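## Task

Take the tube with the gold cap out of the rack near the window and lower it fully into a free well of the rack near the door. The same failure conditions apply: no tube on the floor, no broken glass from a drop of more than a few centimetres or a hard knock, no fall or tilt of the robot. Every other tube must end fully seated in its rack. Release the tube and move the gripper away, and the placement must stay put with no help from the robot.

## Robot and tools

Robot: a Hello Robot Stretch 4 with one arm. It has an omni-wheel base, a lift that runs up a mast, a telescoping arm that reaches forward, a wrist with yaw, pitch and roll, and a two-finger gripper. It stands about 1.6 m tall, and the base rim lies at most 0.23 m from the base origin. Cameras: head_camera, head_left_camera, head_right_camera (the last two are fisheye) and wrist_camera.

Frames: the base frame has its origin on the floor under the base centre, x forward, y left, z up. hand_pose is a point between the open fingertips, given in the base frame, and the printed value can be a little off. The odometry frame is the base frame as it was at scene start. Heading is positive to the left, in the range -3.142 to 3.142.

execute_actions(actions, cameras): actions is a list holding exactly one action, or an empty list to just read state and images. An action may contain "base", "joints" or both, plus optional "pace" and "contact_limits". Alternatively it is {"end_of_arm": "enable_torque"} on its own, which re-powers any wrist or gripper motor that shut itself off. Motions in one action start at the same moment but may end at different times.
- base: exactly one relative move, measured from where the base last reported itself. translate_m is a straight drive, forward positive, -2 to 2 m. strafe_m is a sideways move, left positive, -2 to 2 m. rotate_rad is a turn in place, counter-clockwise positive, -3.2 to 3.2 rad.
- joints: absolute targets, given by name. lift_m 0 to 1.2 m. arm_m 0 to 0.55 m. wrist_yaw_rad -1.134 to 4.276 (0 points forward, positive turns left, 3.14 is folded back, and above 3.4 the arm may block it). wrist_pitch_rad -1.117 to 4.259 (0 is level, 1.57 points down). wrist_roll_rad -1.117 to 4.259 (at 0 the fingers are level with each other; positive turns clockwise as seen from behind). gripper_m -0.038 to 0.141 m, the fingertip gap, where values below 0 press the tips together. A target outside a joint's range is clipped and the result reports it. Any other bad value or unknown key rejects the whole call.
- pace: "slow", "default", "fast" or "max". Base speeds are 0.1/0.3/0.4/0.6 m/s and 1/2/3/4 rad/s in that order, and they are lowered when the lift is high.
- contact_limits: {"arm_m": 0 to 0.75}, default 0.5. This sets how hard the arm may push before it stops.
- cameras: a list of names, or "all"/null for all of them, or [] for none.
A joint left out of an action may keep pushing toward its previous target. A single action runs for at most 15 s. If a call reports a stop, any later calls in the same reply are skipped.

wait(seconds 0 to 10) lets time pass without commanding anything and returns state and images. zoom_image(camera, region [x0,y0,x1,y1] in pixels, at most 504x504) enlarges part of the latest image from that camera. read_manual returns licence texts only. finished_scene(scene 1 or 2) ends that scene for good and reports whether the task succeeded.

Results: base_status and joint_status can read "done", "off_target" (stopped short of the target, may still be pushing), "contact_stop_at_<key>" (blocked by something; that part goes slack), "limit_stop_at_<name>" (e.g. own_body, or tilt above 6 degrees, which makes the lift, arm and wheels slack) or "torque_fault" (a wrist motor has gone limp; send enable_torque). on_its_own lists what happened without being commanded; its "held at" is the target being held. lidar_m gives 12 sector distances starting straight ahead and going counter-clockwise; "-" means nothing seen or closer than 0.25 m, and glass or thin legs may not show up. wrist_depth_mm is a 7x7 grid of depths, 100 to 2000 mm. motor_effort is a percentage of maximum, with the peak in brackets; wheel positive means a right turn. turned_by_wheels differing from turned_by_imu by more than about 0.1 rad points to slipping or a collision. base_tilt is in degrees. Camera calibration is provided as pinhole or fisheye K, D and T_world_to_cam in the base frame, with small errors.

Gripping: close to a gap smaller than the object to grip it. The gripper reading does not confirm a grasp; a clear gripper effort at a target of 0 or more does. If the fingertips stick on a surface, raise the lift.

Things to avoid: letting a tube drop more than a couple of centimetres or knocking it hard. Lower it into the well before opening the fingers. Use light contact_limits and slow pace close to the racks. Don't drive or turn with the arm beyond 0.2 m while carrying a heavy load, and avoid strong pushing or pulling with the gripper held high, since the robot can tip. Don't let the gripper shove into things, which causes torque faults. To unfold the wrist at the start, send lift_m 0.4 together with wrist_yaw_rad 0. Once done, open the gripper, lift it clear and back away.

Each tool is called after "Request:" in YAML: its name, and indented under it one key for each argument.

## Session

Request:
execute_actions:
  actions: []

Scene clock: 0.00 s.
base_odometry: x=+0.000 y=+0.000 heading=+0.000 (m, m, rad; odometry frame)
turned_by_wheels: +0.000 (rad since the last result)
turned_by_imu: +0.000 (rad since the last result)
base_tilt: forward=+0.5 right=-0.1 (deg)
lidar_m: 1.57 1.37 1.37 1.71 1.05 1.06 1.34 1.78 1.82 2.47 1.58 1.60
base_status: not commanded
joint_positions: lift_m=+0.238 arm_m=+0.002 wrist_yaw_rad=+3.227 wrist_pitch_rad=-0.013 wrist_roll_rad=-0.009 gripper_m=+0.057
joint_status: not commanded
motor_effort: lift_m=+20 arm_m=-1 wrist_yaw_rad=+1 wrist_pitch_rad=-6 wrist_roll_rad=+0 gripper_m=-3 wheel_0=+0 wheel_1=+0 wheel_2=+0 (%)
hand_pose: x=-0.1219 y=+0.0624 z=+0.4204 quat_wxyz=(-0.043, +0.007, -0.004, +0.999) (m; base frame)
wrist_depth_mm: - 125 133 - - 1618 960 / - 108 134 - 1983 1618 946 / - 114 135 - 1983 1618 931 / 138 136 202 - 1576 1118 931 / 223 - - - 1397 1138 960 / 224 1430 193 1499 198 1138 931 / 225 946 1008 110 1025 991 960
pictures: head_camera, head_left_camera, head_right_camera, wrist_camera
camera_calibration (this result's frames):
wrist_camera: T_world_to_cam=[[-0.0784906, 0.996653, 0.0228421, -0.0847463], [0.00342965, 0.0231827, -0.999725, 0.47322], [-0.996909, -0.0783907, -0.00523779, 0.110241], [0, 0, 0, 1]] pos_world=[0.101626, 0.082134, 0.475603]
Images, in order (width x height): head_camera 420x560, head_left_camera 420x672, head_right_camera 420x672, wrist_camera 616x392.

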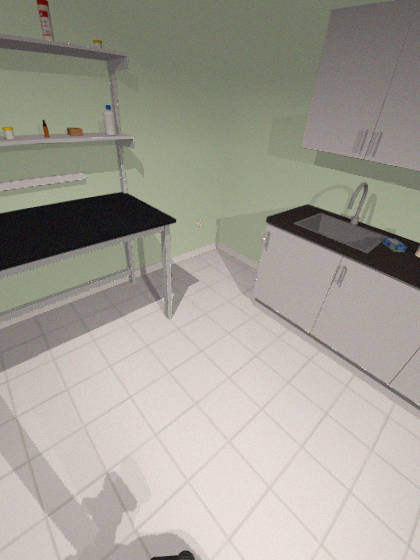

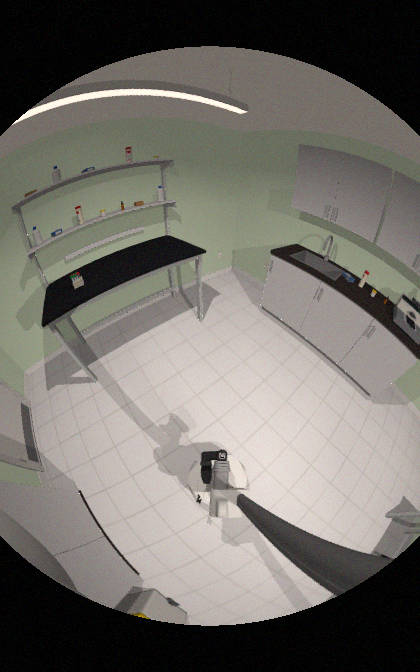

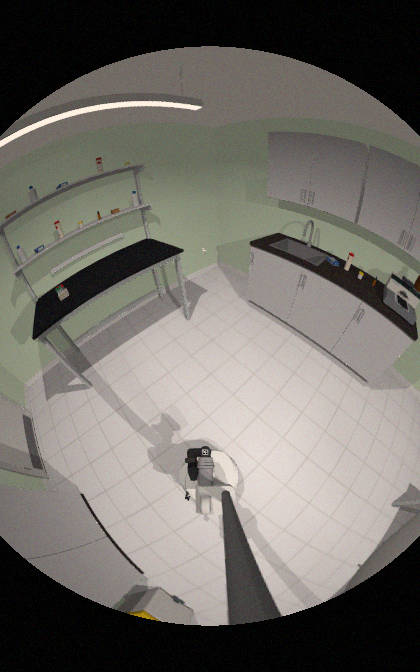

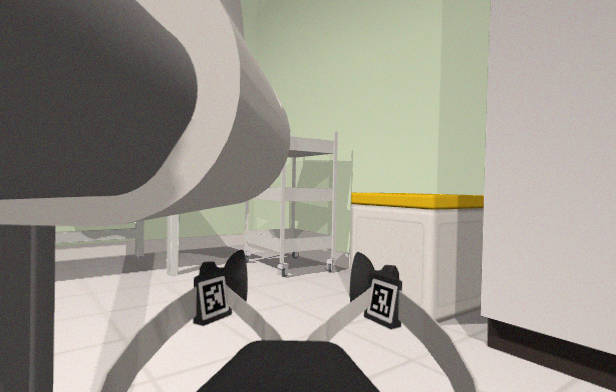

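Request:
zoom_image:
  camera: "head_left_camera"
  region: [50, 255, 110, 305]

Request:
execute_actions:
  actions:
    - {"base":{"rotate_rad":-2.4},"joints":{"lift_m":0.9,"wrist_yaw_rad":1.2,"wrist_pitch_rad":0.15}}

Region (50, 255, 110, 305) of head_left_camera's 420x672 image, scaled by 8.400, with more detail than that image has.

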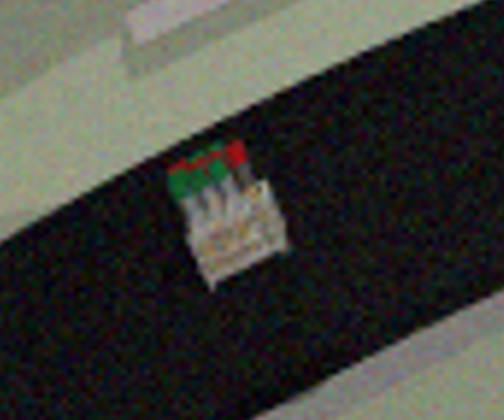

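Scene clock: 8.00 s.
base_odometry: x=+0.000 y=+0.000 heading=-2.400 (m, m, rad; odometry frame)
turned_by_wheels: -2.400 (rad since the last result)
turned_by_imu: -2.398 (rad since the last result)
base_tilt: forward=+0.5 right=-0.1 (deg)
lidar_m: 1.78 1.88 1.62 1.57 1.69 1.44 1.40 1.45 1.09 1.05 1.13 1.83
base_status: done
joint_positions: lift_m=+0.900 arm_m=+0.002 wrist_yaw_rad=+1.200 wrist_pitch_rad=+0.152 wrist_roll_rad=-0.009 gripper_m=+0.057
joint_status: all done
motor_effort: lift_m=+23(25) arm_m=-1(1) wrist_yaw_rad=+0(4) wrist_pitch_rad=-5(9) wrist_roll_rad=+0(0) gripper_m=-2(4) wheel_0=+1(6) wheel_1=+0(8) wheel_2=+0(4) (%)
hand_pose: x=+0.3578 y=+0.2341 z=+1.0343 quat_wxyz=(+0.823, -0.047, +0.060, +0.563) (m; base frame)
wrist_depth_mm: 1537 1618 1756 - - - - / 1808 1921 - - - - - / 1863 1983 1756 - - - - / 1397 1464 1576 - - - - / 1430 1499 1618 - - - - / 1430 1537 194 - 198 - - / 1499 1537 1708 110 1863 1808 1808
pictures: head_camera, head_left_camera, head_right_camera, wrist_camera
camera_calibration (this result's frames):
wrist_camera: T_world_to_cam=[[0.930515, -0.365484, 0.0237329, -0.275379], [-0.0402083, -0.166347, -0.985247, 1.12633], [0.36404, 0.915833, -0.169484, 0.0553134], [0, 0, 0, 1]] pos_world=[0.281396, 0.036057, 1.12562]
Images, in order (width x height): head_camera 420x560, head_left_camera 420x672, head_right_camera 420x672, wrist_camera 616x392.

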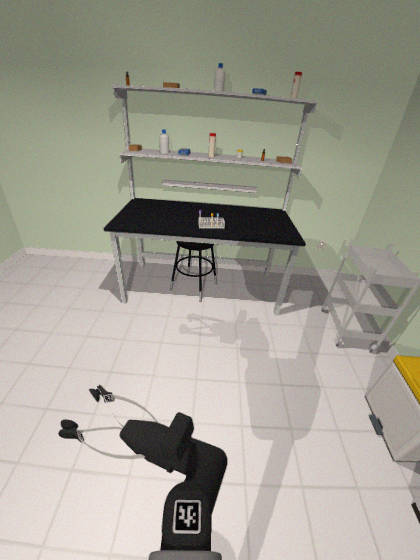

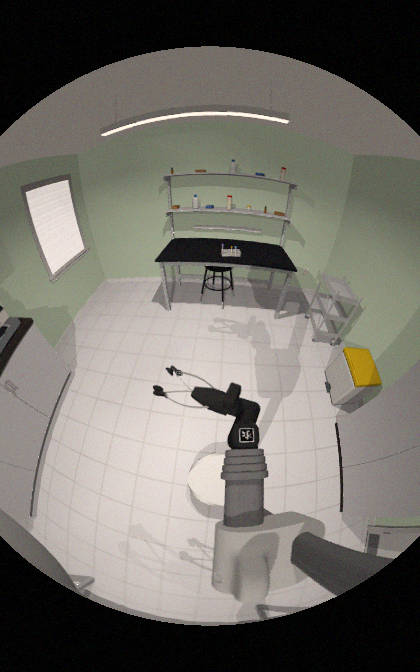

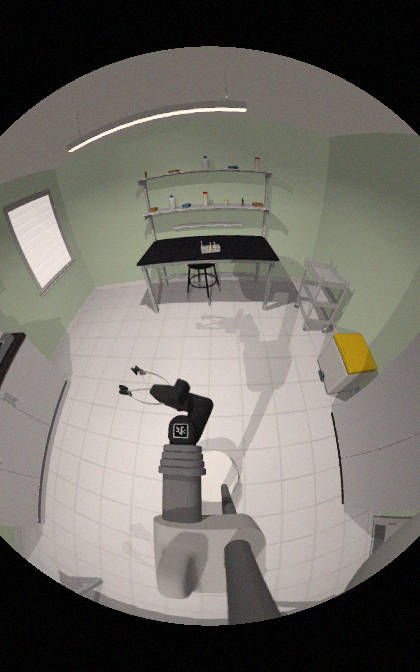

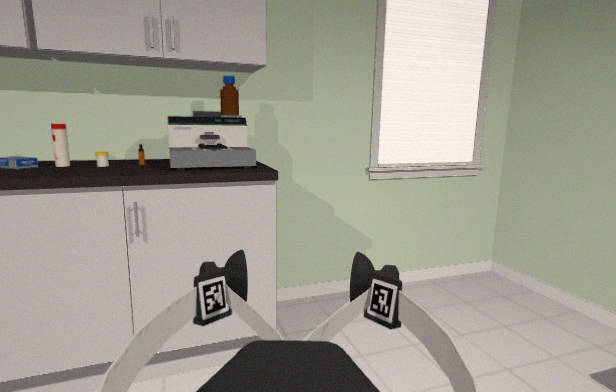

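Request:
execute_actions:
  actions:
    - {"base":{"translate_m":1.35},"joints":{"lift_m":0.8,"wrist_yaw_rad":0.0},"pace":"fast"}
  cameras: ["head_camera","wrist_camera"]

Request:
zoom_image:
  camera: "head_camera"
  region: [170, 280, 280, 390]

Request:
zoom_image:
  camera: "wrist_camera"
  region: [180, 170, 440, 350]

Scene clock: 22.10 s.
base_odometry: x=-0.995 y=-0.912 heading=-2.400 (m, m, rad; odometry frame)
turned_by_wheels: +0.000 (rad since the last result)
turned_by_imu: +0.000 (rad since the last result)
base_tilt: forward=+0.6 right=-0.1 (deg)
lidar_m: 0.44 0.47 0.70 2.04 1.65 2.31 3.47 1.56 1.22 1.12 0.63 0.48
base_status: done
joint_positions: lift_m=+0.800 arm_m=+0.002 wrist_yaw_rad=+0.000 wrist_pitch_rad=+0.152 wrist_roll_rad=-0.009 gripper_m=+0.057
joint_status: all done
motor_effort: lift_m=+18(21) arm_m=-1(1) wrist_yaw_rad=+0(5) wrist_pitch_rad=-6(5) wrist_roll_rad=+0(0) gripper_m=-1(2) wheel_0=-1(5) wheel_1=-1(7) wheel_2=+1(8) (%)
hand_pose: x=+0.4582 y=-0.0873 z=+0.9346 quat_wxyz=(+0.997, -0.005, +0.076, +0.001) (m; base frame)
wrist_depth_mm: 842 820 798 778 778 750 741 / 1008 991 991 976 960 991 960 / 1025 1025 1008 991 991 991 1008 / 1060 1042 1060 1042 1025 1025 1025 / 741 750 699 768 778 798 788 / 525 530 194 445 198 549 554 / 407 392 382 110 407 402 427
pictures: head_camera, wrist_camera
camera_calibration (this result's frames):
wrist_camera: T_world_to_cam=[[-0.00312705, -0.999713, 0.0237339, -0.111488], [-0.169779, -0.0228587, -0.985217, 1.05058], [0.985477, -0.00711034, -0.169659, -0.0689116], [0, 0, 0, 1]] pos_world=[0.245928, -0.0879312, 1.026]
Images, in order (width x height): head_camera 420x560, wrist_camera 616x392.

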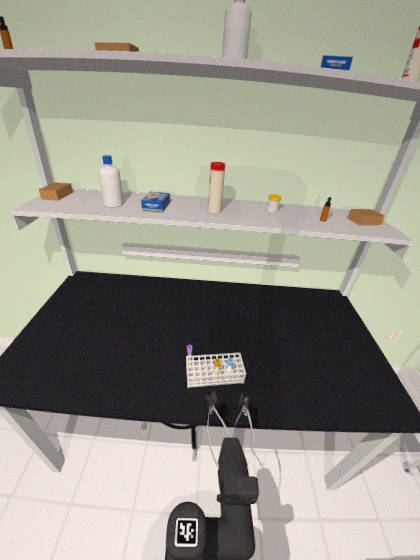

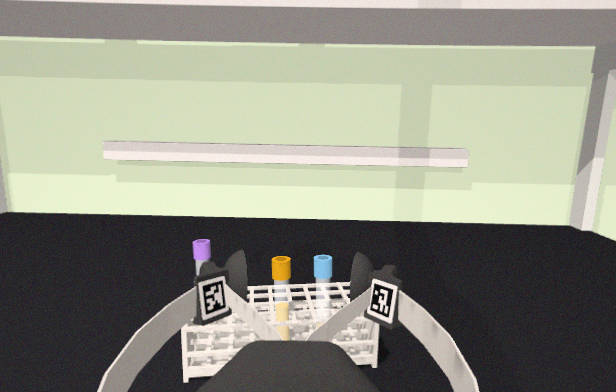

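Region (170, 280, 280, 390) of head_camera's 420x560 image, scaled by 4.582, with more detail than that image has.

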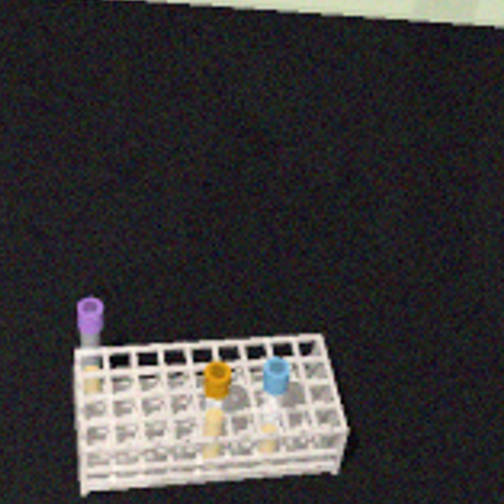

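Region (180, 170, 440, 350) of wrist_camera's 616x392 image, scaled by 1.938; it fills the top 349 rows of this view, and the rest is white.

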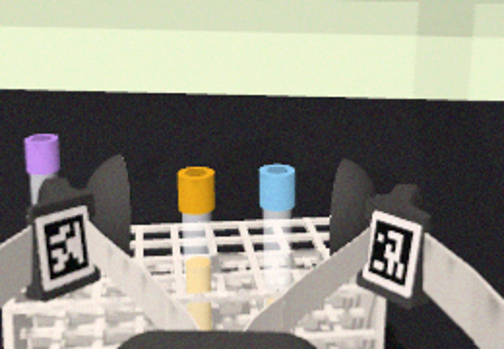

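Request:
execute_actions:
  actions:
    - {"base":{"strafe_m":0.229},"joints":{"lift_m":0.81,"wrist_yaw_rad":-1.1,"gripper_m":0.045,"arm_m":0.15}}
  cameras: []

Request:
execute_actions:
  actions:
    - {"joints":{"arm_m":0.385}}

Request:
zoom_image:
  camera: "head_camera"
  region: [240, 310, 350, 420]

Scene clock: 55.13 s.
base_odometry: x=-0.841 y=-1.081 heading=-2.400 (m, m, rad; odometry frame)
turned_by_wheels: +0.000 (rad since the last result)
turned_by_imu: +0.001 (rad since the last result)
base_tilt: forward=+0.6 right=-0.1 (deg)
lidar_m: 0.46 0.49 0.70 1.90 1.45 1.96 2.84 1.85 1.44 1.36 0.65 0.48
base_status: done
joint_positions: lift_m=+0.810 arm_m=+0.149 wrist_yaw_rad=-1.100 wrist_pitch_rad=+0.152 wrist_roll_rad=-0.009 gripper_m=+0.045
joint_status: all done
motor_effort: lift_m=+23(24) arm_m=+6(6) wrist_yaw_rad=+0(6) wrist_pitch_rad=-6(7) wrist_roll_rad=+0(0) gripper_m=-2(5) wheel_0=+0(8) wheel_1=+0(9) wheel_2=+0(3) (%)
hand_pose: x=+0.3715 y=-0.2938 z=+0.9443 quat_wxyz=(+0.850, +0.036, +0.067, -0.521) (m; base frame)
wrist_depth_mm: 788 878 1366 1808 1708 1537 1366 / 904 1138 1336 1863 1756 1537 1430 / 891 1160 1464 1863 1756 1618 1464 / 931 1118 1430 1921 1808 1537 1464 / 768 778 778 798 1336 1576 1499 / 488 459 191 559 195 1464 1499 / 359 375 424 110 1430 1537 1576
pictures: none
No camera images: the call's "cameras" was empty. Leave "cameras" out to get every camera's image.

Scene clock: 56.93 s.
base_odometry: x=-0.841 y=-1.081 heading=-2.400 (m, m, rad; odometry frame)
turned_by_wheels: +0.000 (rad since the last result)
turned_by_imu: +0.001 (rad since the last result)
base_tilt: forward=+0.6 right=-0.1 (deg)
lidar_m: 0.46 0.48 0.70 1.88 1.45 1.96 2.85 1.86 1.45 1.37 0.63 0.48
base_status: not commanded
joint_positions: lift_m=+0.810 arm_m=+0.384 wrist_yaw_rad=-1.100 wrist_pitch_rad=+0.152 wrist_roll_rad=-0.009 gripper_m=+0.045
joint_status: all done
motor_effort: lift_m=+23(23) arm_m=+6(4) wrist_yaw_rad=+1(0) wrist_pitch_rad=-6(5) wrist_roll_rad=+0(0) gripper_m=+0(2) wheel_0=+0(0) wheel_1=+1(0) wheel_2=+0(0) (%)
hand_pose: x=+0.6064 y=-0.2938 z=+0.9443 quat_wxyz=(+0.850, +0.036, +0.067, -0.521) (m; base frame)
wrist_depth_mm: 676 778 750 1397 1756 1499 1430 / 699 842 1060 1464 1756 1576 1430 / 691 842 1098 1618 1708 1576 1464 / 707 878 1118 1618 1808 1618 1499 / 699 768 788 788 809 831 1397 / 544 549 191 544 194 569 1336 / 421 387 427 110 430 439 1430
pictures: head_camera, head_left_camera, head_right_camera, wrist_camera
camera_calibration (this result's frames):
wrist_camera: T_world_to_cam=[[-0.892443, -0.450536, 0.0237343, 0.38298], [-0.0973609, 0.140956, -0.985217, 1.08473], [0.44053, -0.88156, -0.16966, -0.141241], [0, 0, 0, 1]] pos_world=[0.509619, -0.104864, 1.03564]
Images, in order (width x height): head_camera 420x560, head_left_camera 420x672, head_right_camera 420x672, wrist_camera 616x392.

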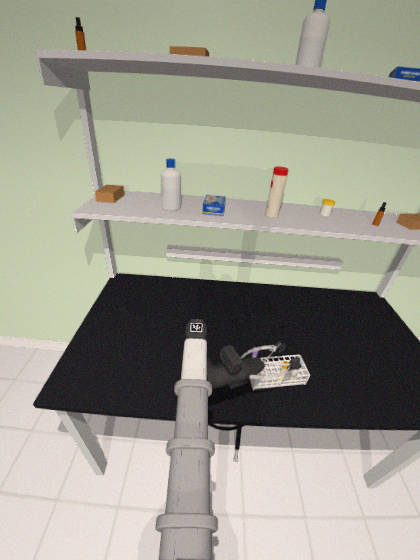

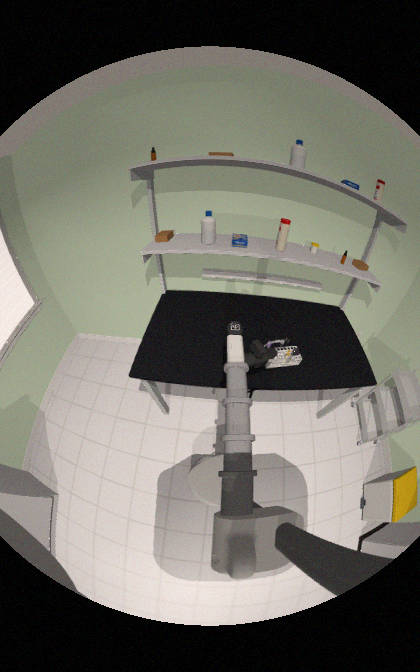

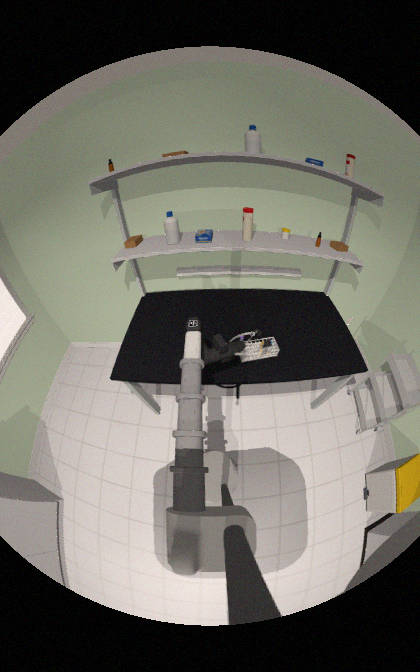

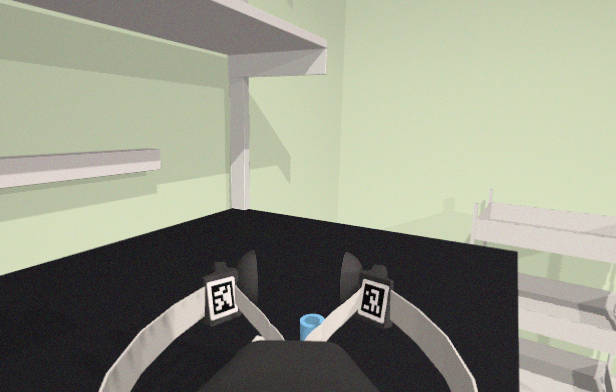

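Region (240, 310, 350, 420) of head_camera's 420x560 image, scaled by 4.582, with more detail than that image has.

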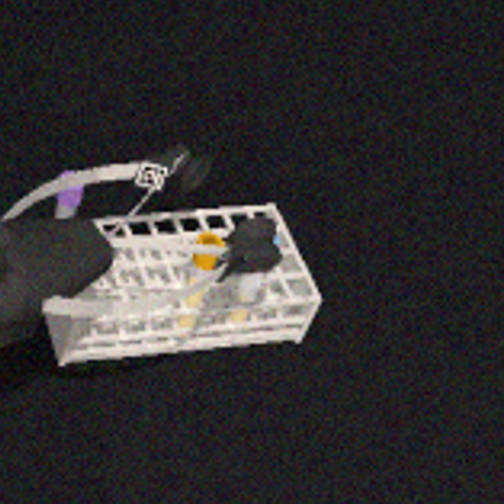

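Request:
execute_actions:
  actions:
    - {"joints":{"arm_m":0.391,"lift_m":0.782},"pace":"slow"}
  cameras: ["head_camera","wrist_camera"]

Request:
zoom_image:
  camera: "head_camera"
  region: [240, 330, 320, 410]

Request:
zoom_image:
  camera: "wrist_camera"
  region: [200, 240, 420, 392]

Scene clock: 64.00 s.
base_odometry: x=-0.841 y=-1.081 heading=-2.400 (m, m, rad; odometry frame)
turned_by_wheels: +0.000 (rad since the last result)
turned_by_imu: +0.001 (rad since the last result)
base_tilt: forward=+0.6 right=-0.1 (deg)
lidar_m: 0.47 0.49 0.71 1.89 1.45 1.97 2.85 1.85 1.46 1.36 0.66 0.49
base_status: not commanded
joint_positions: lift_m=+0.782 arm_m=+0.390 wrist_yaw_rad=-1.100 wrist_pitch_rad=+0.152 wrist_roll_rad=-0.009 gripper_m=+0.045
joint_status: all done
motor_effort: lift_m=+17(23) arm_m=+6(7) wrist_yaw_rad=+0(0) wrist_pitch_rad=-8(7) wrist_roll_rad=+1(0) gripper_m=-4(1) wheel_0=-1(1) wheel_1=+0(0) wheel_2=+0(0) (%)
hand_pose: x=+0.6124 y=-0.2938 z=+0.9167 quat_wxyz=(+0.850, +0.036, +0.067, -0.521) (m; base frame)
wrist_depth_mm: 676 798 878 976 1661 1576 1397 / 699 842 1060 1499 1756 1618 1430 / 661 831 1098 1576 1756 1576 1464 / 715 878 1060 1537 1756 1618 1464 / 676 683 707 715 723 741 1499 / 484 488 191 282 194 508 1308 / 375 345 379 110 384 377 1430
pictures: head_camera, wrist_camera
camera_calibration (this result's frames):
wrist_camera: T_world_to_cam=[[-0.892443, -0.450536, 0.0237342, 0.388957], [-0.0973609, 0.140956, -0.985217, 1.05816], [0.44053, -0.88156, -0.16966, -0.148544], [0, 0, 0, 1]] pos_world=[0.515583, -0.104864, 1.00808]
Images, in order (width x height): head_camera 420x560, wrist_camera 616x392.

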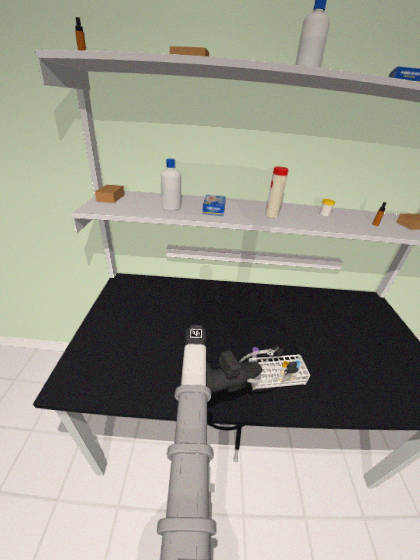

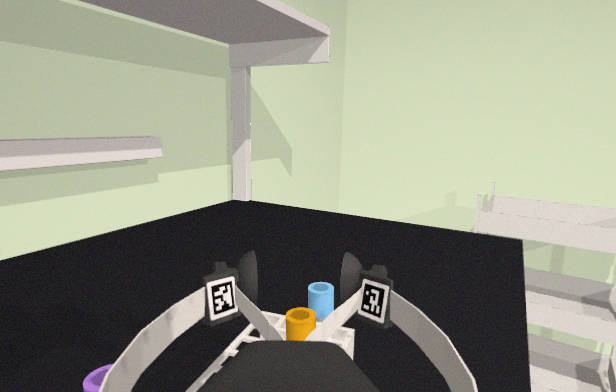

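Region (240, 330, 320, 410) of head_camera's 420x560 image, scaled by 6.300, with more detail than that image has.

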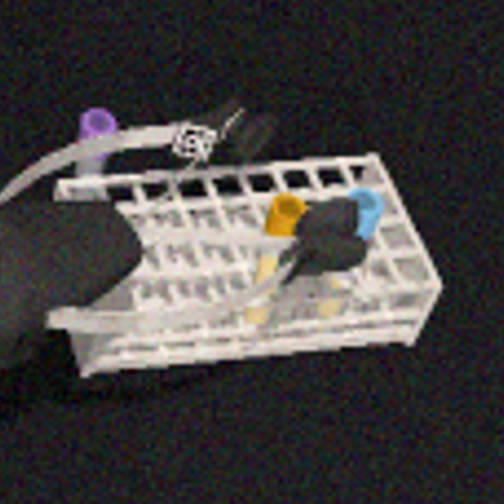

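Region (200, 240, 420, 392) of wrist_camera's 616x392 image, scaled by 2.291; it fills the top 348 rows of this view, and the rest is white.

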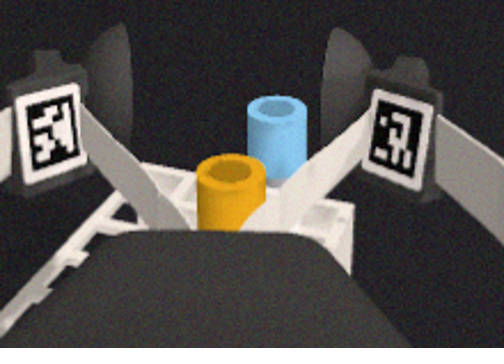

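Request:
execute_actions:
  actions:
    - {"base":{"strafe_m":0.016},"joints":{"arm_m":0.382},"pace":"slow"}
  cameras: []

Request:
execute_actions:
  actions:
    - {"joints":{"lift_m":0.767,"gripper_m":0.03},"pace":"slow"}
  cameras: ["head_camera","wrist_camera"]

Request:
zoom_image:
  camera: "head_camera"
  region: [240, 330, 320, 410]

Request:
zoom_image:
  camera: "wrist_camera"
  region: [200, 240, 420, 392]

Scene clock: 96.67 s.
base_odometry: x=-0.830 y=-1.093 heading=-2.400 (m, m, rad; odometry frame)
turned_by_wheels: +0.000 (rad since the last result)
turned_by_imu: +0.001 (rad since the last result)
base_tilt: forward=+0.6 right=-0.1 (deg)
lidar_m: 0.46 0.50 1.88 1.88 1.43 1.93 3.44 1.87 1.48 1.39 0.65 0.47
base_status: done
joint_positions: lift_m=+0.782 arm_m=+0.383 wrist_yaw_rad=-1.100 wrist_pitch_rad=+0.152 wrist_roll_rad=-0.009 gripper_m=+0.045
joint_status: all done
motor_effort: lift_m=+17(18) arm_m=-6(6) wrist_yaw_rad=+0(1) wrist_pitch_rad=-6(6) wrist_roll_rad=+0(1) gripper_m=-1(2) wheel_0=-2(5) wheel_1=+2(4) wheel_2=+0(2) (%)
hand_pose: x=+0.6054 y=-0.2938 z=+0.9167 quat_wxyz=(+0.850, +0.036, +0.067, -0.521) (m; base frame)
wrist_depth_mm: 683 798 878 976 1756 1537 1397 / 699 854 1078 1537 1756 1618 1464 / 668 842 1118 1618 1756 1618 1499 / 715 891 1060 1537 1756 1618 1464 / 676 683 691 707 732 741 1499 / 484 480 191 289 195 512 1336 / 377 197 362 110 384 392 1430
pictures: none
No camera images: the call's "cameras" was empty. Leave "cameras" out to get every camera's image.

Scene clock: 97.67 s.
base_odometry: x=-0.830 y=-1.093 heading=-2.400 (m, m, rad; odometry frame)
turned_by_wheels: +0.000 (rad since the last result)
turned_by_imu: +0.000 (rad since the last result)
base_tilt: forward=+0.5 right=-0.1 (deg)
lidar_m: 0.45 0.50 1.86 1.86 1.45 1.93 3.45 1.88 1.47 1.38 0.66 0.49
base_status: not commanded
joint_positions: lift_m=+0.767 arm_m=+0.383 wrist_yaw_rad=-1.100 wrist_pitch_rad=+0.152 wrist_roll_rad=-0.009 gripper_m=+0.030
joint_status: all done
motor_effort: lift_m=+17(17) arm_m=-6(6) wrist_yaw_rad=+1(1) wrist_pitch_rad=-5(5) wrist_roll_rad=+0(1) gripper_m=-5(6) wheel_0=-2(2) wheel_1=+2(2) wheel_2=+0(0) (%)
hand_pose: x=+0.6054 y=-0.2938 z=+0.9017 quat_wxyz=(+0.850, +0.036, +0.067, -0.521) (m; base frame)
wrist_depth_mm: 683 809 931 991 1708 1576 1430 / 699 854 1078 1576 1756 1576 1464 / 676 831 1118 1618 1756 1618 1464 / 723 866 1025 1464 1808 1661 1430 / 634 640 654 668 676 699 1499 / 455 459 191 246 192 480 1366 / 353 187 291 110 347 357 1430
pictures: head_camera, wrist_camera
camera_calibration (this result's frames):
wrist_camera: T_world_to_cam=[[-0.892443, -0.450536, 0.0237342, 0.383082], [-0.0973609, 0.140956, -0.985217, 1.0427], [0.44053, -0.88156, -0.16966, -0.148012], [0, 0, 0, 1]] pos_world=[0.508601, -0.104864, 0.993081]
Images, in order (width x height): head_camera 420x560, wrist_camera 616x392.

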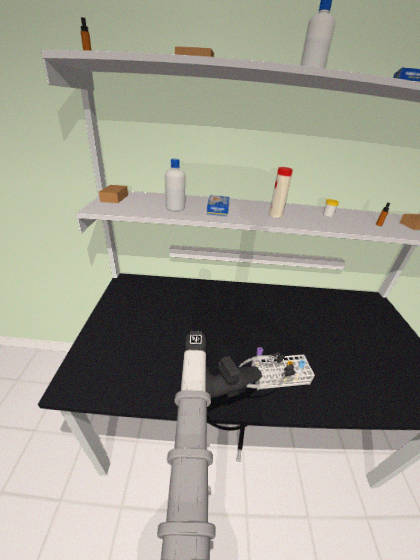

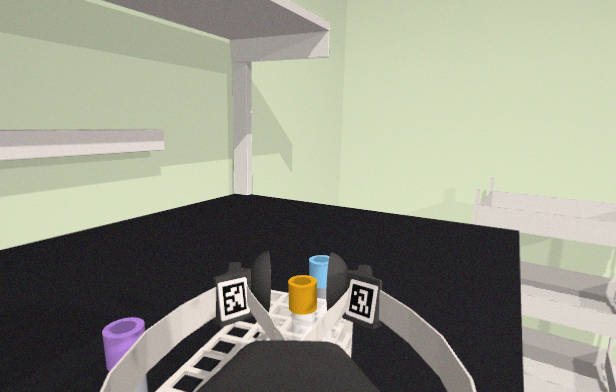

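Region (240, 330, 320, 410) of head_camera's 420x560 image, scaled by 6.300, with more detail than that image has.

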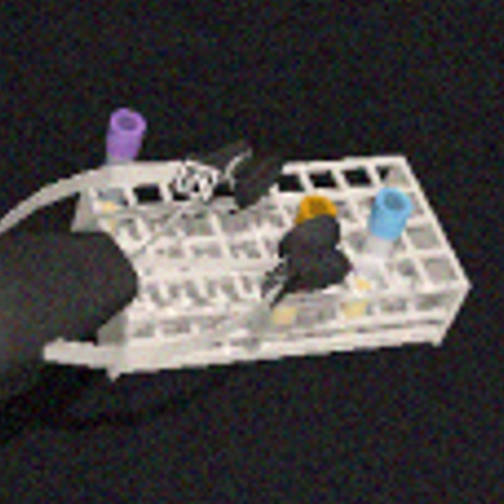

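Region (200, 240, 420, 392) of wrist_camera's 616x392 image, scaled by 2.291; it fills the top 348 rows of this view, and the rest is white.

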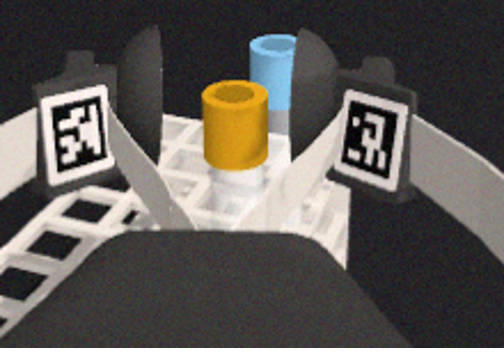

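Request:
execute_actions:
  actions:
    - {"joints":{"gripper_m":0.0},"pace":"slow"}
  cameras: ["head_camera","wrist_camera"]

Request:
zoom_image:
  camera: "head_camera"
  region: [240, 330, 320, 410]

Request:
zoom_image:
  camera: "wrist_camera"
  region: [200, 240, 420, 392]

Scene clock: 113.83 s.
base_odometry: x=-0.830 y=-1.093 heading=-2.400 (m, m, rad; odometry frame)
turned_by_wheels: +0.000 (rad since the last result)
turned_by_imu: +0.001 (rad since the last result)
base_tilt: forward=+0.5 right=-0.1 (deg)
lidar_m: 0.46 0.49 1.83 1.87 1.45 1.94 3.44 1.88 1.48 1.38 0.65 0.48
base_status: not commanded
joint_positions: lift_m=+0.767 arm_m=+0.383 wrist_yaw_rad=-1.100 wrist_pitch_rad=+0.152 wrist_roll_rad=-0.009 gripper_m=+0.000
joint_status: all done
motor_effort: lift_m=+17(18) arm_m=-6(6) wrist_yaw_rad=+0(0) wrist_pitch_rad=-6(6) wrist_roll_rad=+0(0) gripper_m=-2(7) wheel_0=-2(2) wheel_1=+2(2) wheel_2=+0(0) (%)
hand_pose: x=+0.6054 y=-0.2938 z=+0.9017 quat_wxyz=(+0.850, +0.036, +0.067, -0.521) (m; base frame)
wrist_depth_mm: 691 820 931 991 1661 1576 1397 / 691 854 1078 1576 1756 1576 1430 / 683 842 1118 1618 1863 1618 1464 / 715 866 1060 1464 1756 1618 1430 / 634 640 654 668 676 699 1499 / 452 455 185 195 449 480 1366 / 351 186 278 110 345 370 1397
pictures: head_camera, wrist_camera
camera_calibration (this result's frames):
wrist_camera: T_world_to_cam=[[-0.892443, -0.450536, 0.0237343, 0.383082], [-0.097361, 0.140956, -0.985217, 1.0427], [0.44053, -0.88156, -0.16966, -0.148013], [0, 0, 0, 1]] pos_world=[0.508601, -0.104864, 0.993081]
Images, in order (width x height): head_camera 420x560, wrist_camera 616x392.

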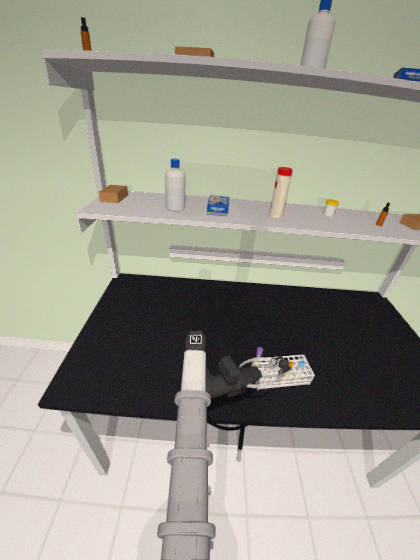

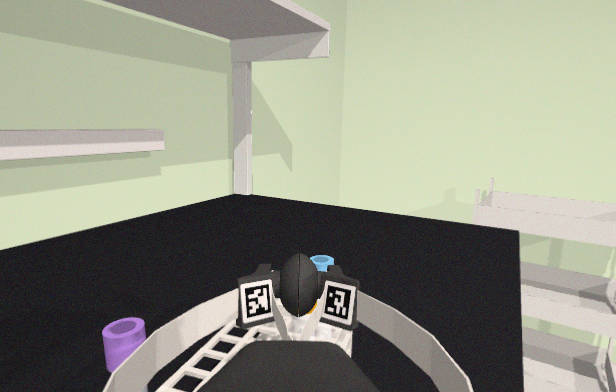

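Region (240, 330, 320, 410) of head_camera's 420x560 image, scaled by 6.300, with more detail than that image has.

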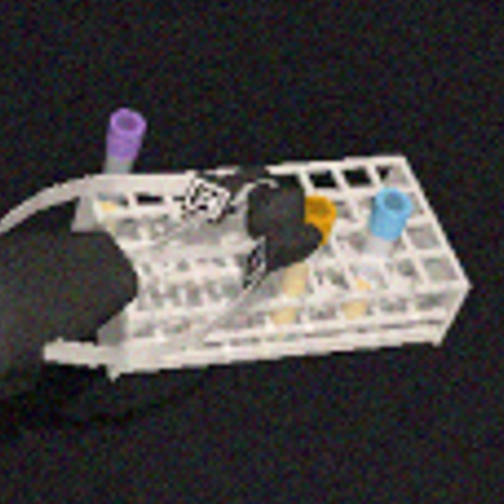

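Region (200, 240, 420, 392) of wrist_camera's 616x392 image, scaled by 2.291; it fills the top 348 rows of this view, and the rest is white.

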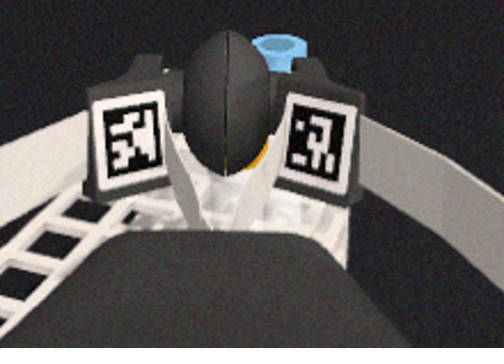

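Request:
execute_actions:
  actions:
    - {"joints":{"gripper_m":0.035}}
  cameras: []

Request:
execute_actions:
  actions:
    - {"base":{"strafe_m":-0.021},"joints":{"arm_m":0.394,"lift_m":0.76},"pace":"slow"}
  cameras: ["head_camera","wrist_camera"]

Request:
zoom_image:
  camera: "head_camera"
  region: [240, 330, 320, 410]

Request:
zoom_image:
  camera: "wrist_camera"
  region: [200, 240, 420, 392]

Scene clock: 126.83 s.
base_odometry: x=-0.830 y=-1.093 heading=-2.400 (m, m, rad; odometry frame)
turned_by_wheels: +0.000 (rad since the last result)
turned_by_imu: +0.001 (rad since the last result)
base_tilt: forward=+0.5 right=+0.0 (deg)
lidar_m: 0.45 0.49 1.85 1.88 1.43 1.94 3.44 1.86 1.48 1.39 0.67 0.47
base_status: not commanded
joint_positions: lift_m=+0.767 arm_m=+0.383 wrist_yaw_rad=-1.100 wrist_pitch_rad=+0.152 wrist_roll_rad=-0.009 gripper_m=+0.035
joint_status: all done
motor_effort: lift_m=+17(17) arm_m=-6(6) wrist_yaw_rad=+1(0) wrist_pitch_rad=-7(6) wrist_roll_rad=+0(0) gripper_m=+0(4) wheel_0=-2(2) wheel_1=+2(2) wheel_2=+0(0) (%)
hand_pose: x=+0.6054 y=-0.2938 z=+0.9017 quat_wxyz=(+0.850, +0.036, +0.067, -0.521) (m; base frame)
wrist_depth_mm: 683 820 931 991 1756 1537 1430 / 691 854 1078 1576 1756 1576 1430 / 683 831 1098 1618 1756 1618 1499 / 723 866 1042 1464 1808 1661 1464 / 640 647 654 668 676 691 1464 / 449 459 191 309 194 480 1366 / 353 187 291 110 355 357 1464
pictures: none
No camera images: the call's "cameras" was empty. Leave "cameras" out to get every camera's image.

Scene clock: 127.97 s.
base_odometry: x=-0.844 y=-1.077 heading=-2.400 (m, m, rad; odometry frame)
turned_by_wheels: +0.000 (rad since the last result)
turned_by_imu: +0.001 (rad since the last result)
base_tilt: forward=+0.6 right=-0.1 (deg)
lidar_m: 0.46 0.50 0.69 1.90 1.45 1.97 3.45 1.86 1.45 1.36 0.64 0.46
base_status: done
joint_positions: lift_m=+0.760 arm_m=+0.393 wrist_yaw_rad=-1.100 wrist_pitch_rad=+0.152 wrist_roll_rad=-0.009 gripper_m=+0.035
joint_status: all done
motor_effort: lift_m=+17(19) arm_m=+6(5) wrist_yaw_rad=+1(0) wrist_pitch_rad=-5(6) wrist_roll_rad=+0(0) gripper_m=-3(2) wheel_0=+2(5) wheel_1=-2(6) wheel_2=+0(1) (%)
hand_pose: x=+0.6154 y=-0.2938 z=+0.8947 quat_wxyz=(+0.850, +0.036, +0.067, -0.521) (m; base frame)
wrist_depth_mm: 676 809 946 946 1708 1537 1397 / 691 831 1060 1537 1756 1537 1430 / 668 831 1078 1576 1708 1618 1464 / 707 842 1025 1430 1708 1618 1464 / 621 621 634 647 654 668 1464 / 439 439 192 230 195 462 1281 / 342 163 283 110 343 349 1366
pictures: head_camera, wrist_camera
camera_calibration (this result's frames):
wrist_camera: T_world_to_cam=[[-0.892443, -0.450536, 0.0237342, 0.392155], [-0.0973608, 0.140956, -0.985217, 1.03678], [0.44053, -0.88156, -0.16966, -0.153596], [0, 0, 0, 1]] pos_world=[0.518581, -0.104864, 0.986086]
Images, in order (width x height): head_camera 420x560, wrist_camera 616x392.

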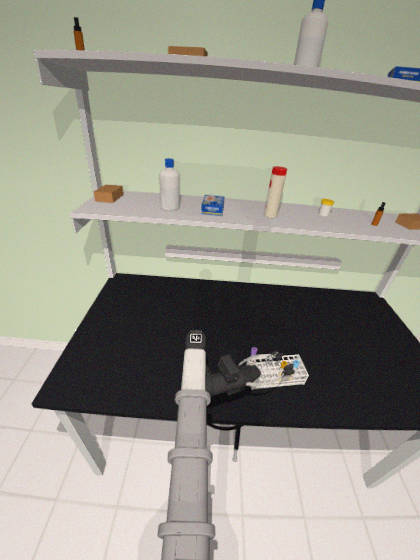

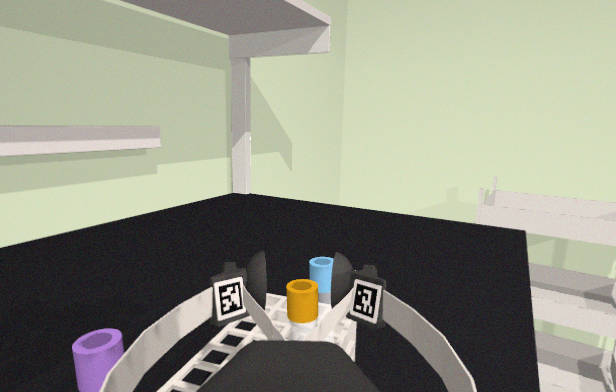

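Region (240, 330, 320, 410) of head_camera's 420x560 image, scaled by 6.300, with more detail than that image has.

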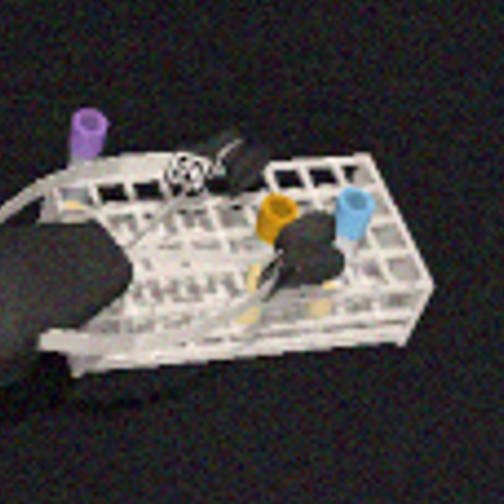

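Region (200, 240, 420, 392) of wrist_camera's 616x392 image, scaled by 2.291; it fills the top 348 rows of this view, and the rest is white.

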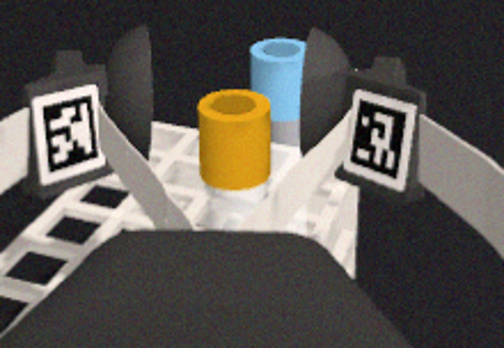

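Midway between pads now.

Request:
execute_actions:
  actions:
    - {"joints":{"gripper_m":-0.005},"pace":"slow"}
  cameras: ["head_camera","wrist_camera"]

Request:
zoom_image:
  camera: "head_camera"
  region: [240, 330, 320, 410]

Request:
zoom_image:
  camera: "wrist_camera"
  region: [200, 240, 420, 392]

Scene clock: 135.20 s.
base_odometry: x=-0.844 y=-1.077 heading=-2.400 (m, m, rad; odometry frame)
turned_by_wheels: +0.000 (rad since the last result)
turned_by_imu: +0.001 (rad since the last result)
base_tilt: forward=+0.6 right=-0.1 (deg)
lidar_m: 0.45 0.50 0.69 1.90 1.44 1.98 3.45 1.86 1.45 1.37 0.64 0.50
base_status: not commanded
joint_positions: lift_m=+0.760 arm_m=+0.393 wrist_yaw_rad=-1.100 wrist_pitch_rad=+0.152 wrist_roll_rad=-0.009 gripper_m=-0.005
joint_status: all done
motor_effort: lift_m=+17(17) arm_m=+6(6) wrist_yaw_rad=+1(1) wrist_pitch_rad=-6(7) wrist_roll_rad=+0(0) gripper_m=-10(13) wheel_0=+2(2) wheel_1=-2(1) wheel_2=+1(0) (%)
hand_pose: x=+0.6153 y=-0.2938 z=+0.8947 quat_wxyz=(+0.850, +0.036, +0.067, -0.521) (m; base frame)
wrist_depth_mm: 691 809 960 960 1661 1576 1397 / 691 854 1060 1576 1708 1576 1430 / 661 820 1098 1576 1756 1618 1464 / 707 842 1042 1430 1756 1618 1430 / 615 621 634 647 654 661 1464 / 439 442 186 217 185 466 1281 / 327 165 315 110 351 340 1397
pictures: head_camera, wrist_camera
camera_calibration (this result's frames):
wrist_camera: T_world_to_cam=[[-0.892484, -0.450455, 0.0237343, 0.392178], [-0.0973482, 0.140965, -0.985217, 1.03677], [0.44045, -0.8816, -0.169659, -0.153551], [0, 0, 0, 1]] pos_world=[0.518572, -0.10486, 0.986086]
Images, in order (width x height): head_camera 420x560, wrist_camera 616x392.

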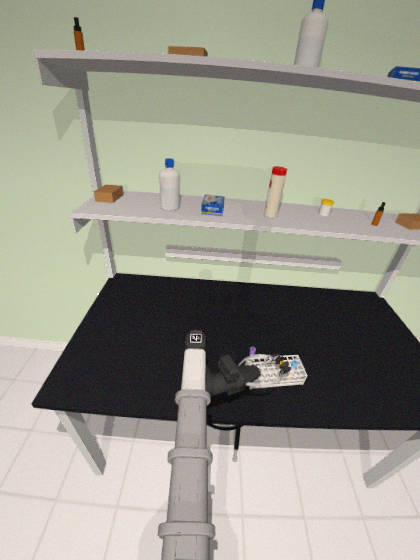

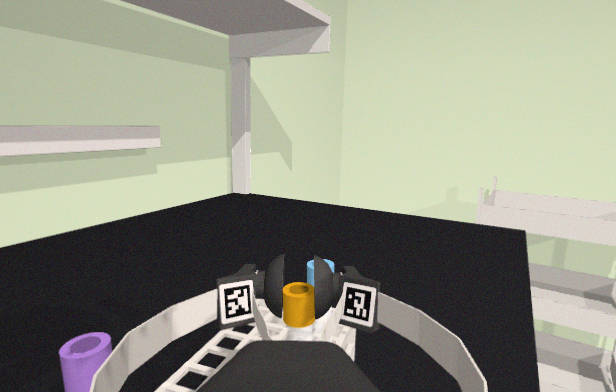

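Region (240, 330, 320, 410) of head_camera's 420x560 image, scaled by 6.300, with more detail than that image has.

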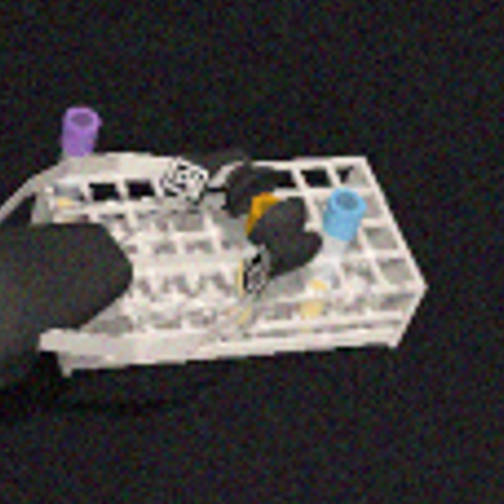

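Region (200, 240, 420, 392) of wrist_camera's 616x392 image, scaled by 2.291; it fills the top 348 rows of this view, and the rest is white.

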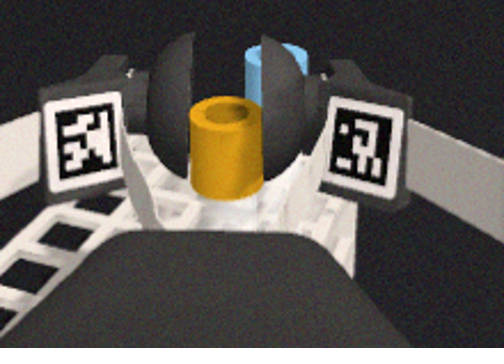

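Request:
execute_actions:
  actions:
    - {"joints":{"lift_m":0.84},"pace":"slow"}
  cameras: ["head_camera","wrist_camera"]

Request:
zoom_image:
  camera: "head_camera"
  region: [230, 310, 330, 410]

Scene clock: 141.33 s.
base_odometry: x=-0.844 y=-1.077 heading=-2.400 (m, m, rad; odometry frame)
turned_by_wheels: +0.000 (rad since the last result)
turned_by_imu: +0.001 (rad since the last result)
base_tilt: forward=+0.5 right=-0.1 (deg)
lidar_m: 0.46 0.47 0.72 1.90 1.47 1.98 3.45 1.87 1.45 1.36 0.64 0.49
base_status: not commanded
joint_positions: lift_m=+0.840 arm_m=+0.393 wrist_yaw_rad=-1.100 wrist_pitch_rad=+0.152 wrist_roll_rad=-0.009 gripper_m=-0.005
joint_status: all done
motor_effort: lift_m=+23(25) arm_m=+5(6) wrist_yaw_rad=+0(1) wrist_pitch_rad=-5(6) wrist_roll_rad=+0(0) gripper_m=-14(9) wheel_0=+2(2) wheel_1=-2(1) wheel_2=+0(1) (%)
hand_pose: x=+0.6153 y=-0.2938 z=+0.9742 quat_wxyz=(+0.850, +0.036, +0.067, -0.521) (m; base frame)
wrist_depth_mm: 647 634 715 1464 1661 1537 1397 / 691 842 1042 1397 1708 1576 1430 / 699 866 1118 1618 1808 1618 1430 / 668 831 1138 1618 1808 1618 1464 / 715 820 878 878 904 1255 1366 / 603 597 185 218 185 627 1397 / 469 433 473 110 480 469 1430
pictures: head_camera, wrist_camera
camera_calibration (this result's frames):
wrist_camera: T_world_to_cam=[[-0.892483, -0.450456, 0.0237344, 0.390293], [-0.0973614, 0.14099, -0.985212, 1.11512], [0.440448, -0.881596, -0.169689, -0.14003], [0, 0, 0, 1]] pos_world=[0.518575, -0.104861, 1.0656]
Images, in order (width x height): head_camera 420x560, wrist_camera 616x392.

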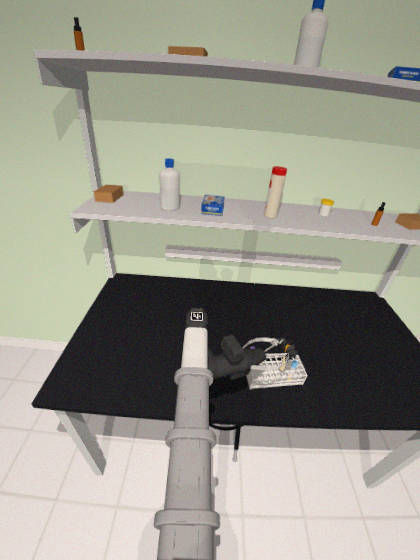

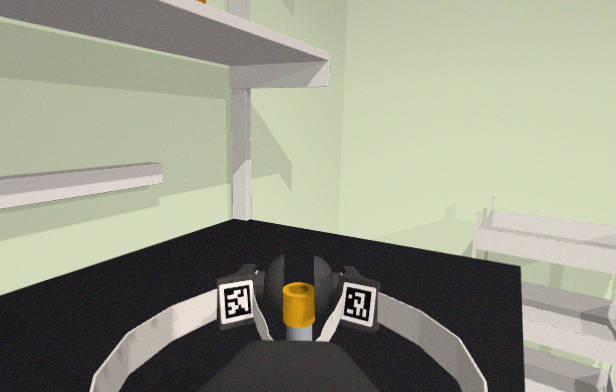

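Region (230, 310, 330, 410) of head_camera's 420x560 image, scaled by 5.040, with more detail than that image has.

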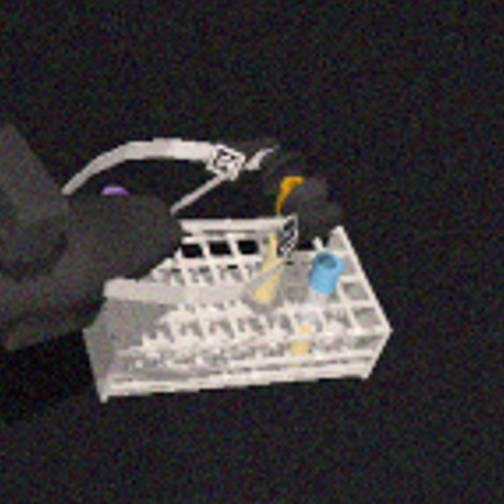

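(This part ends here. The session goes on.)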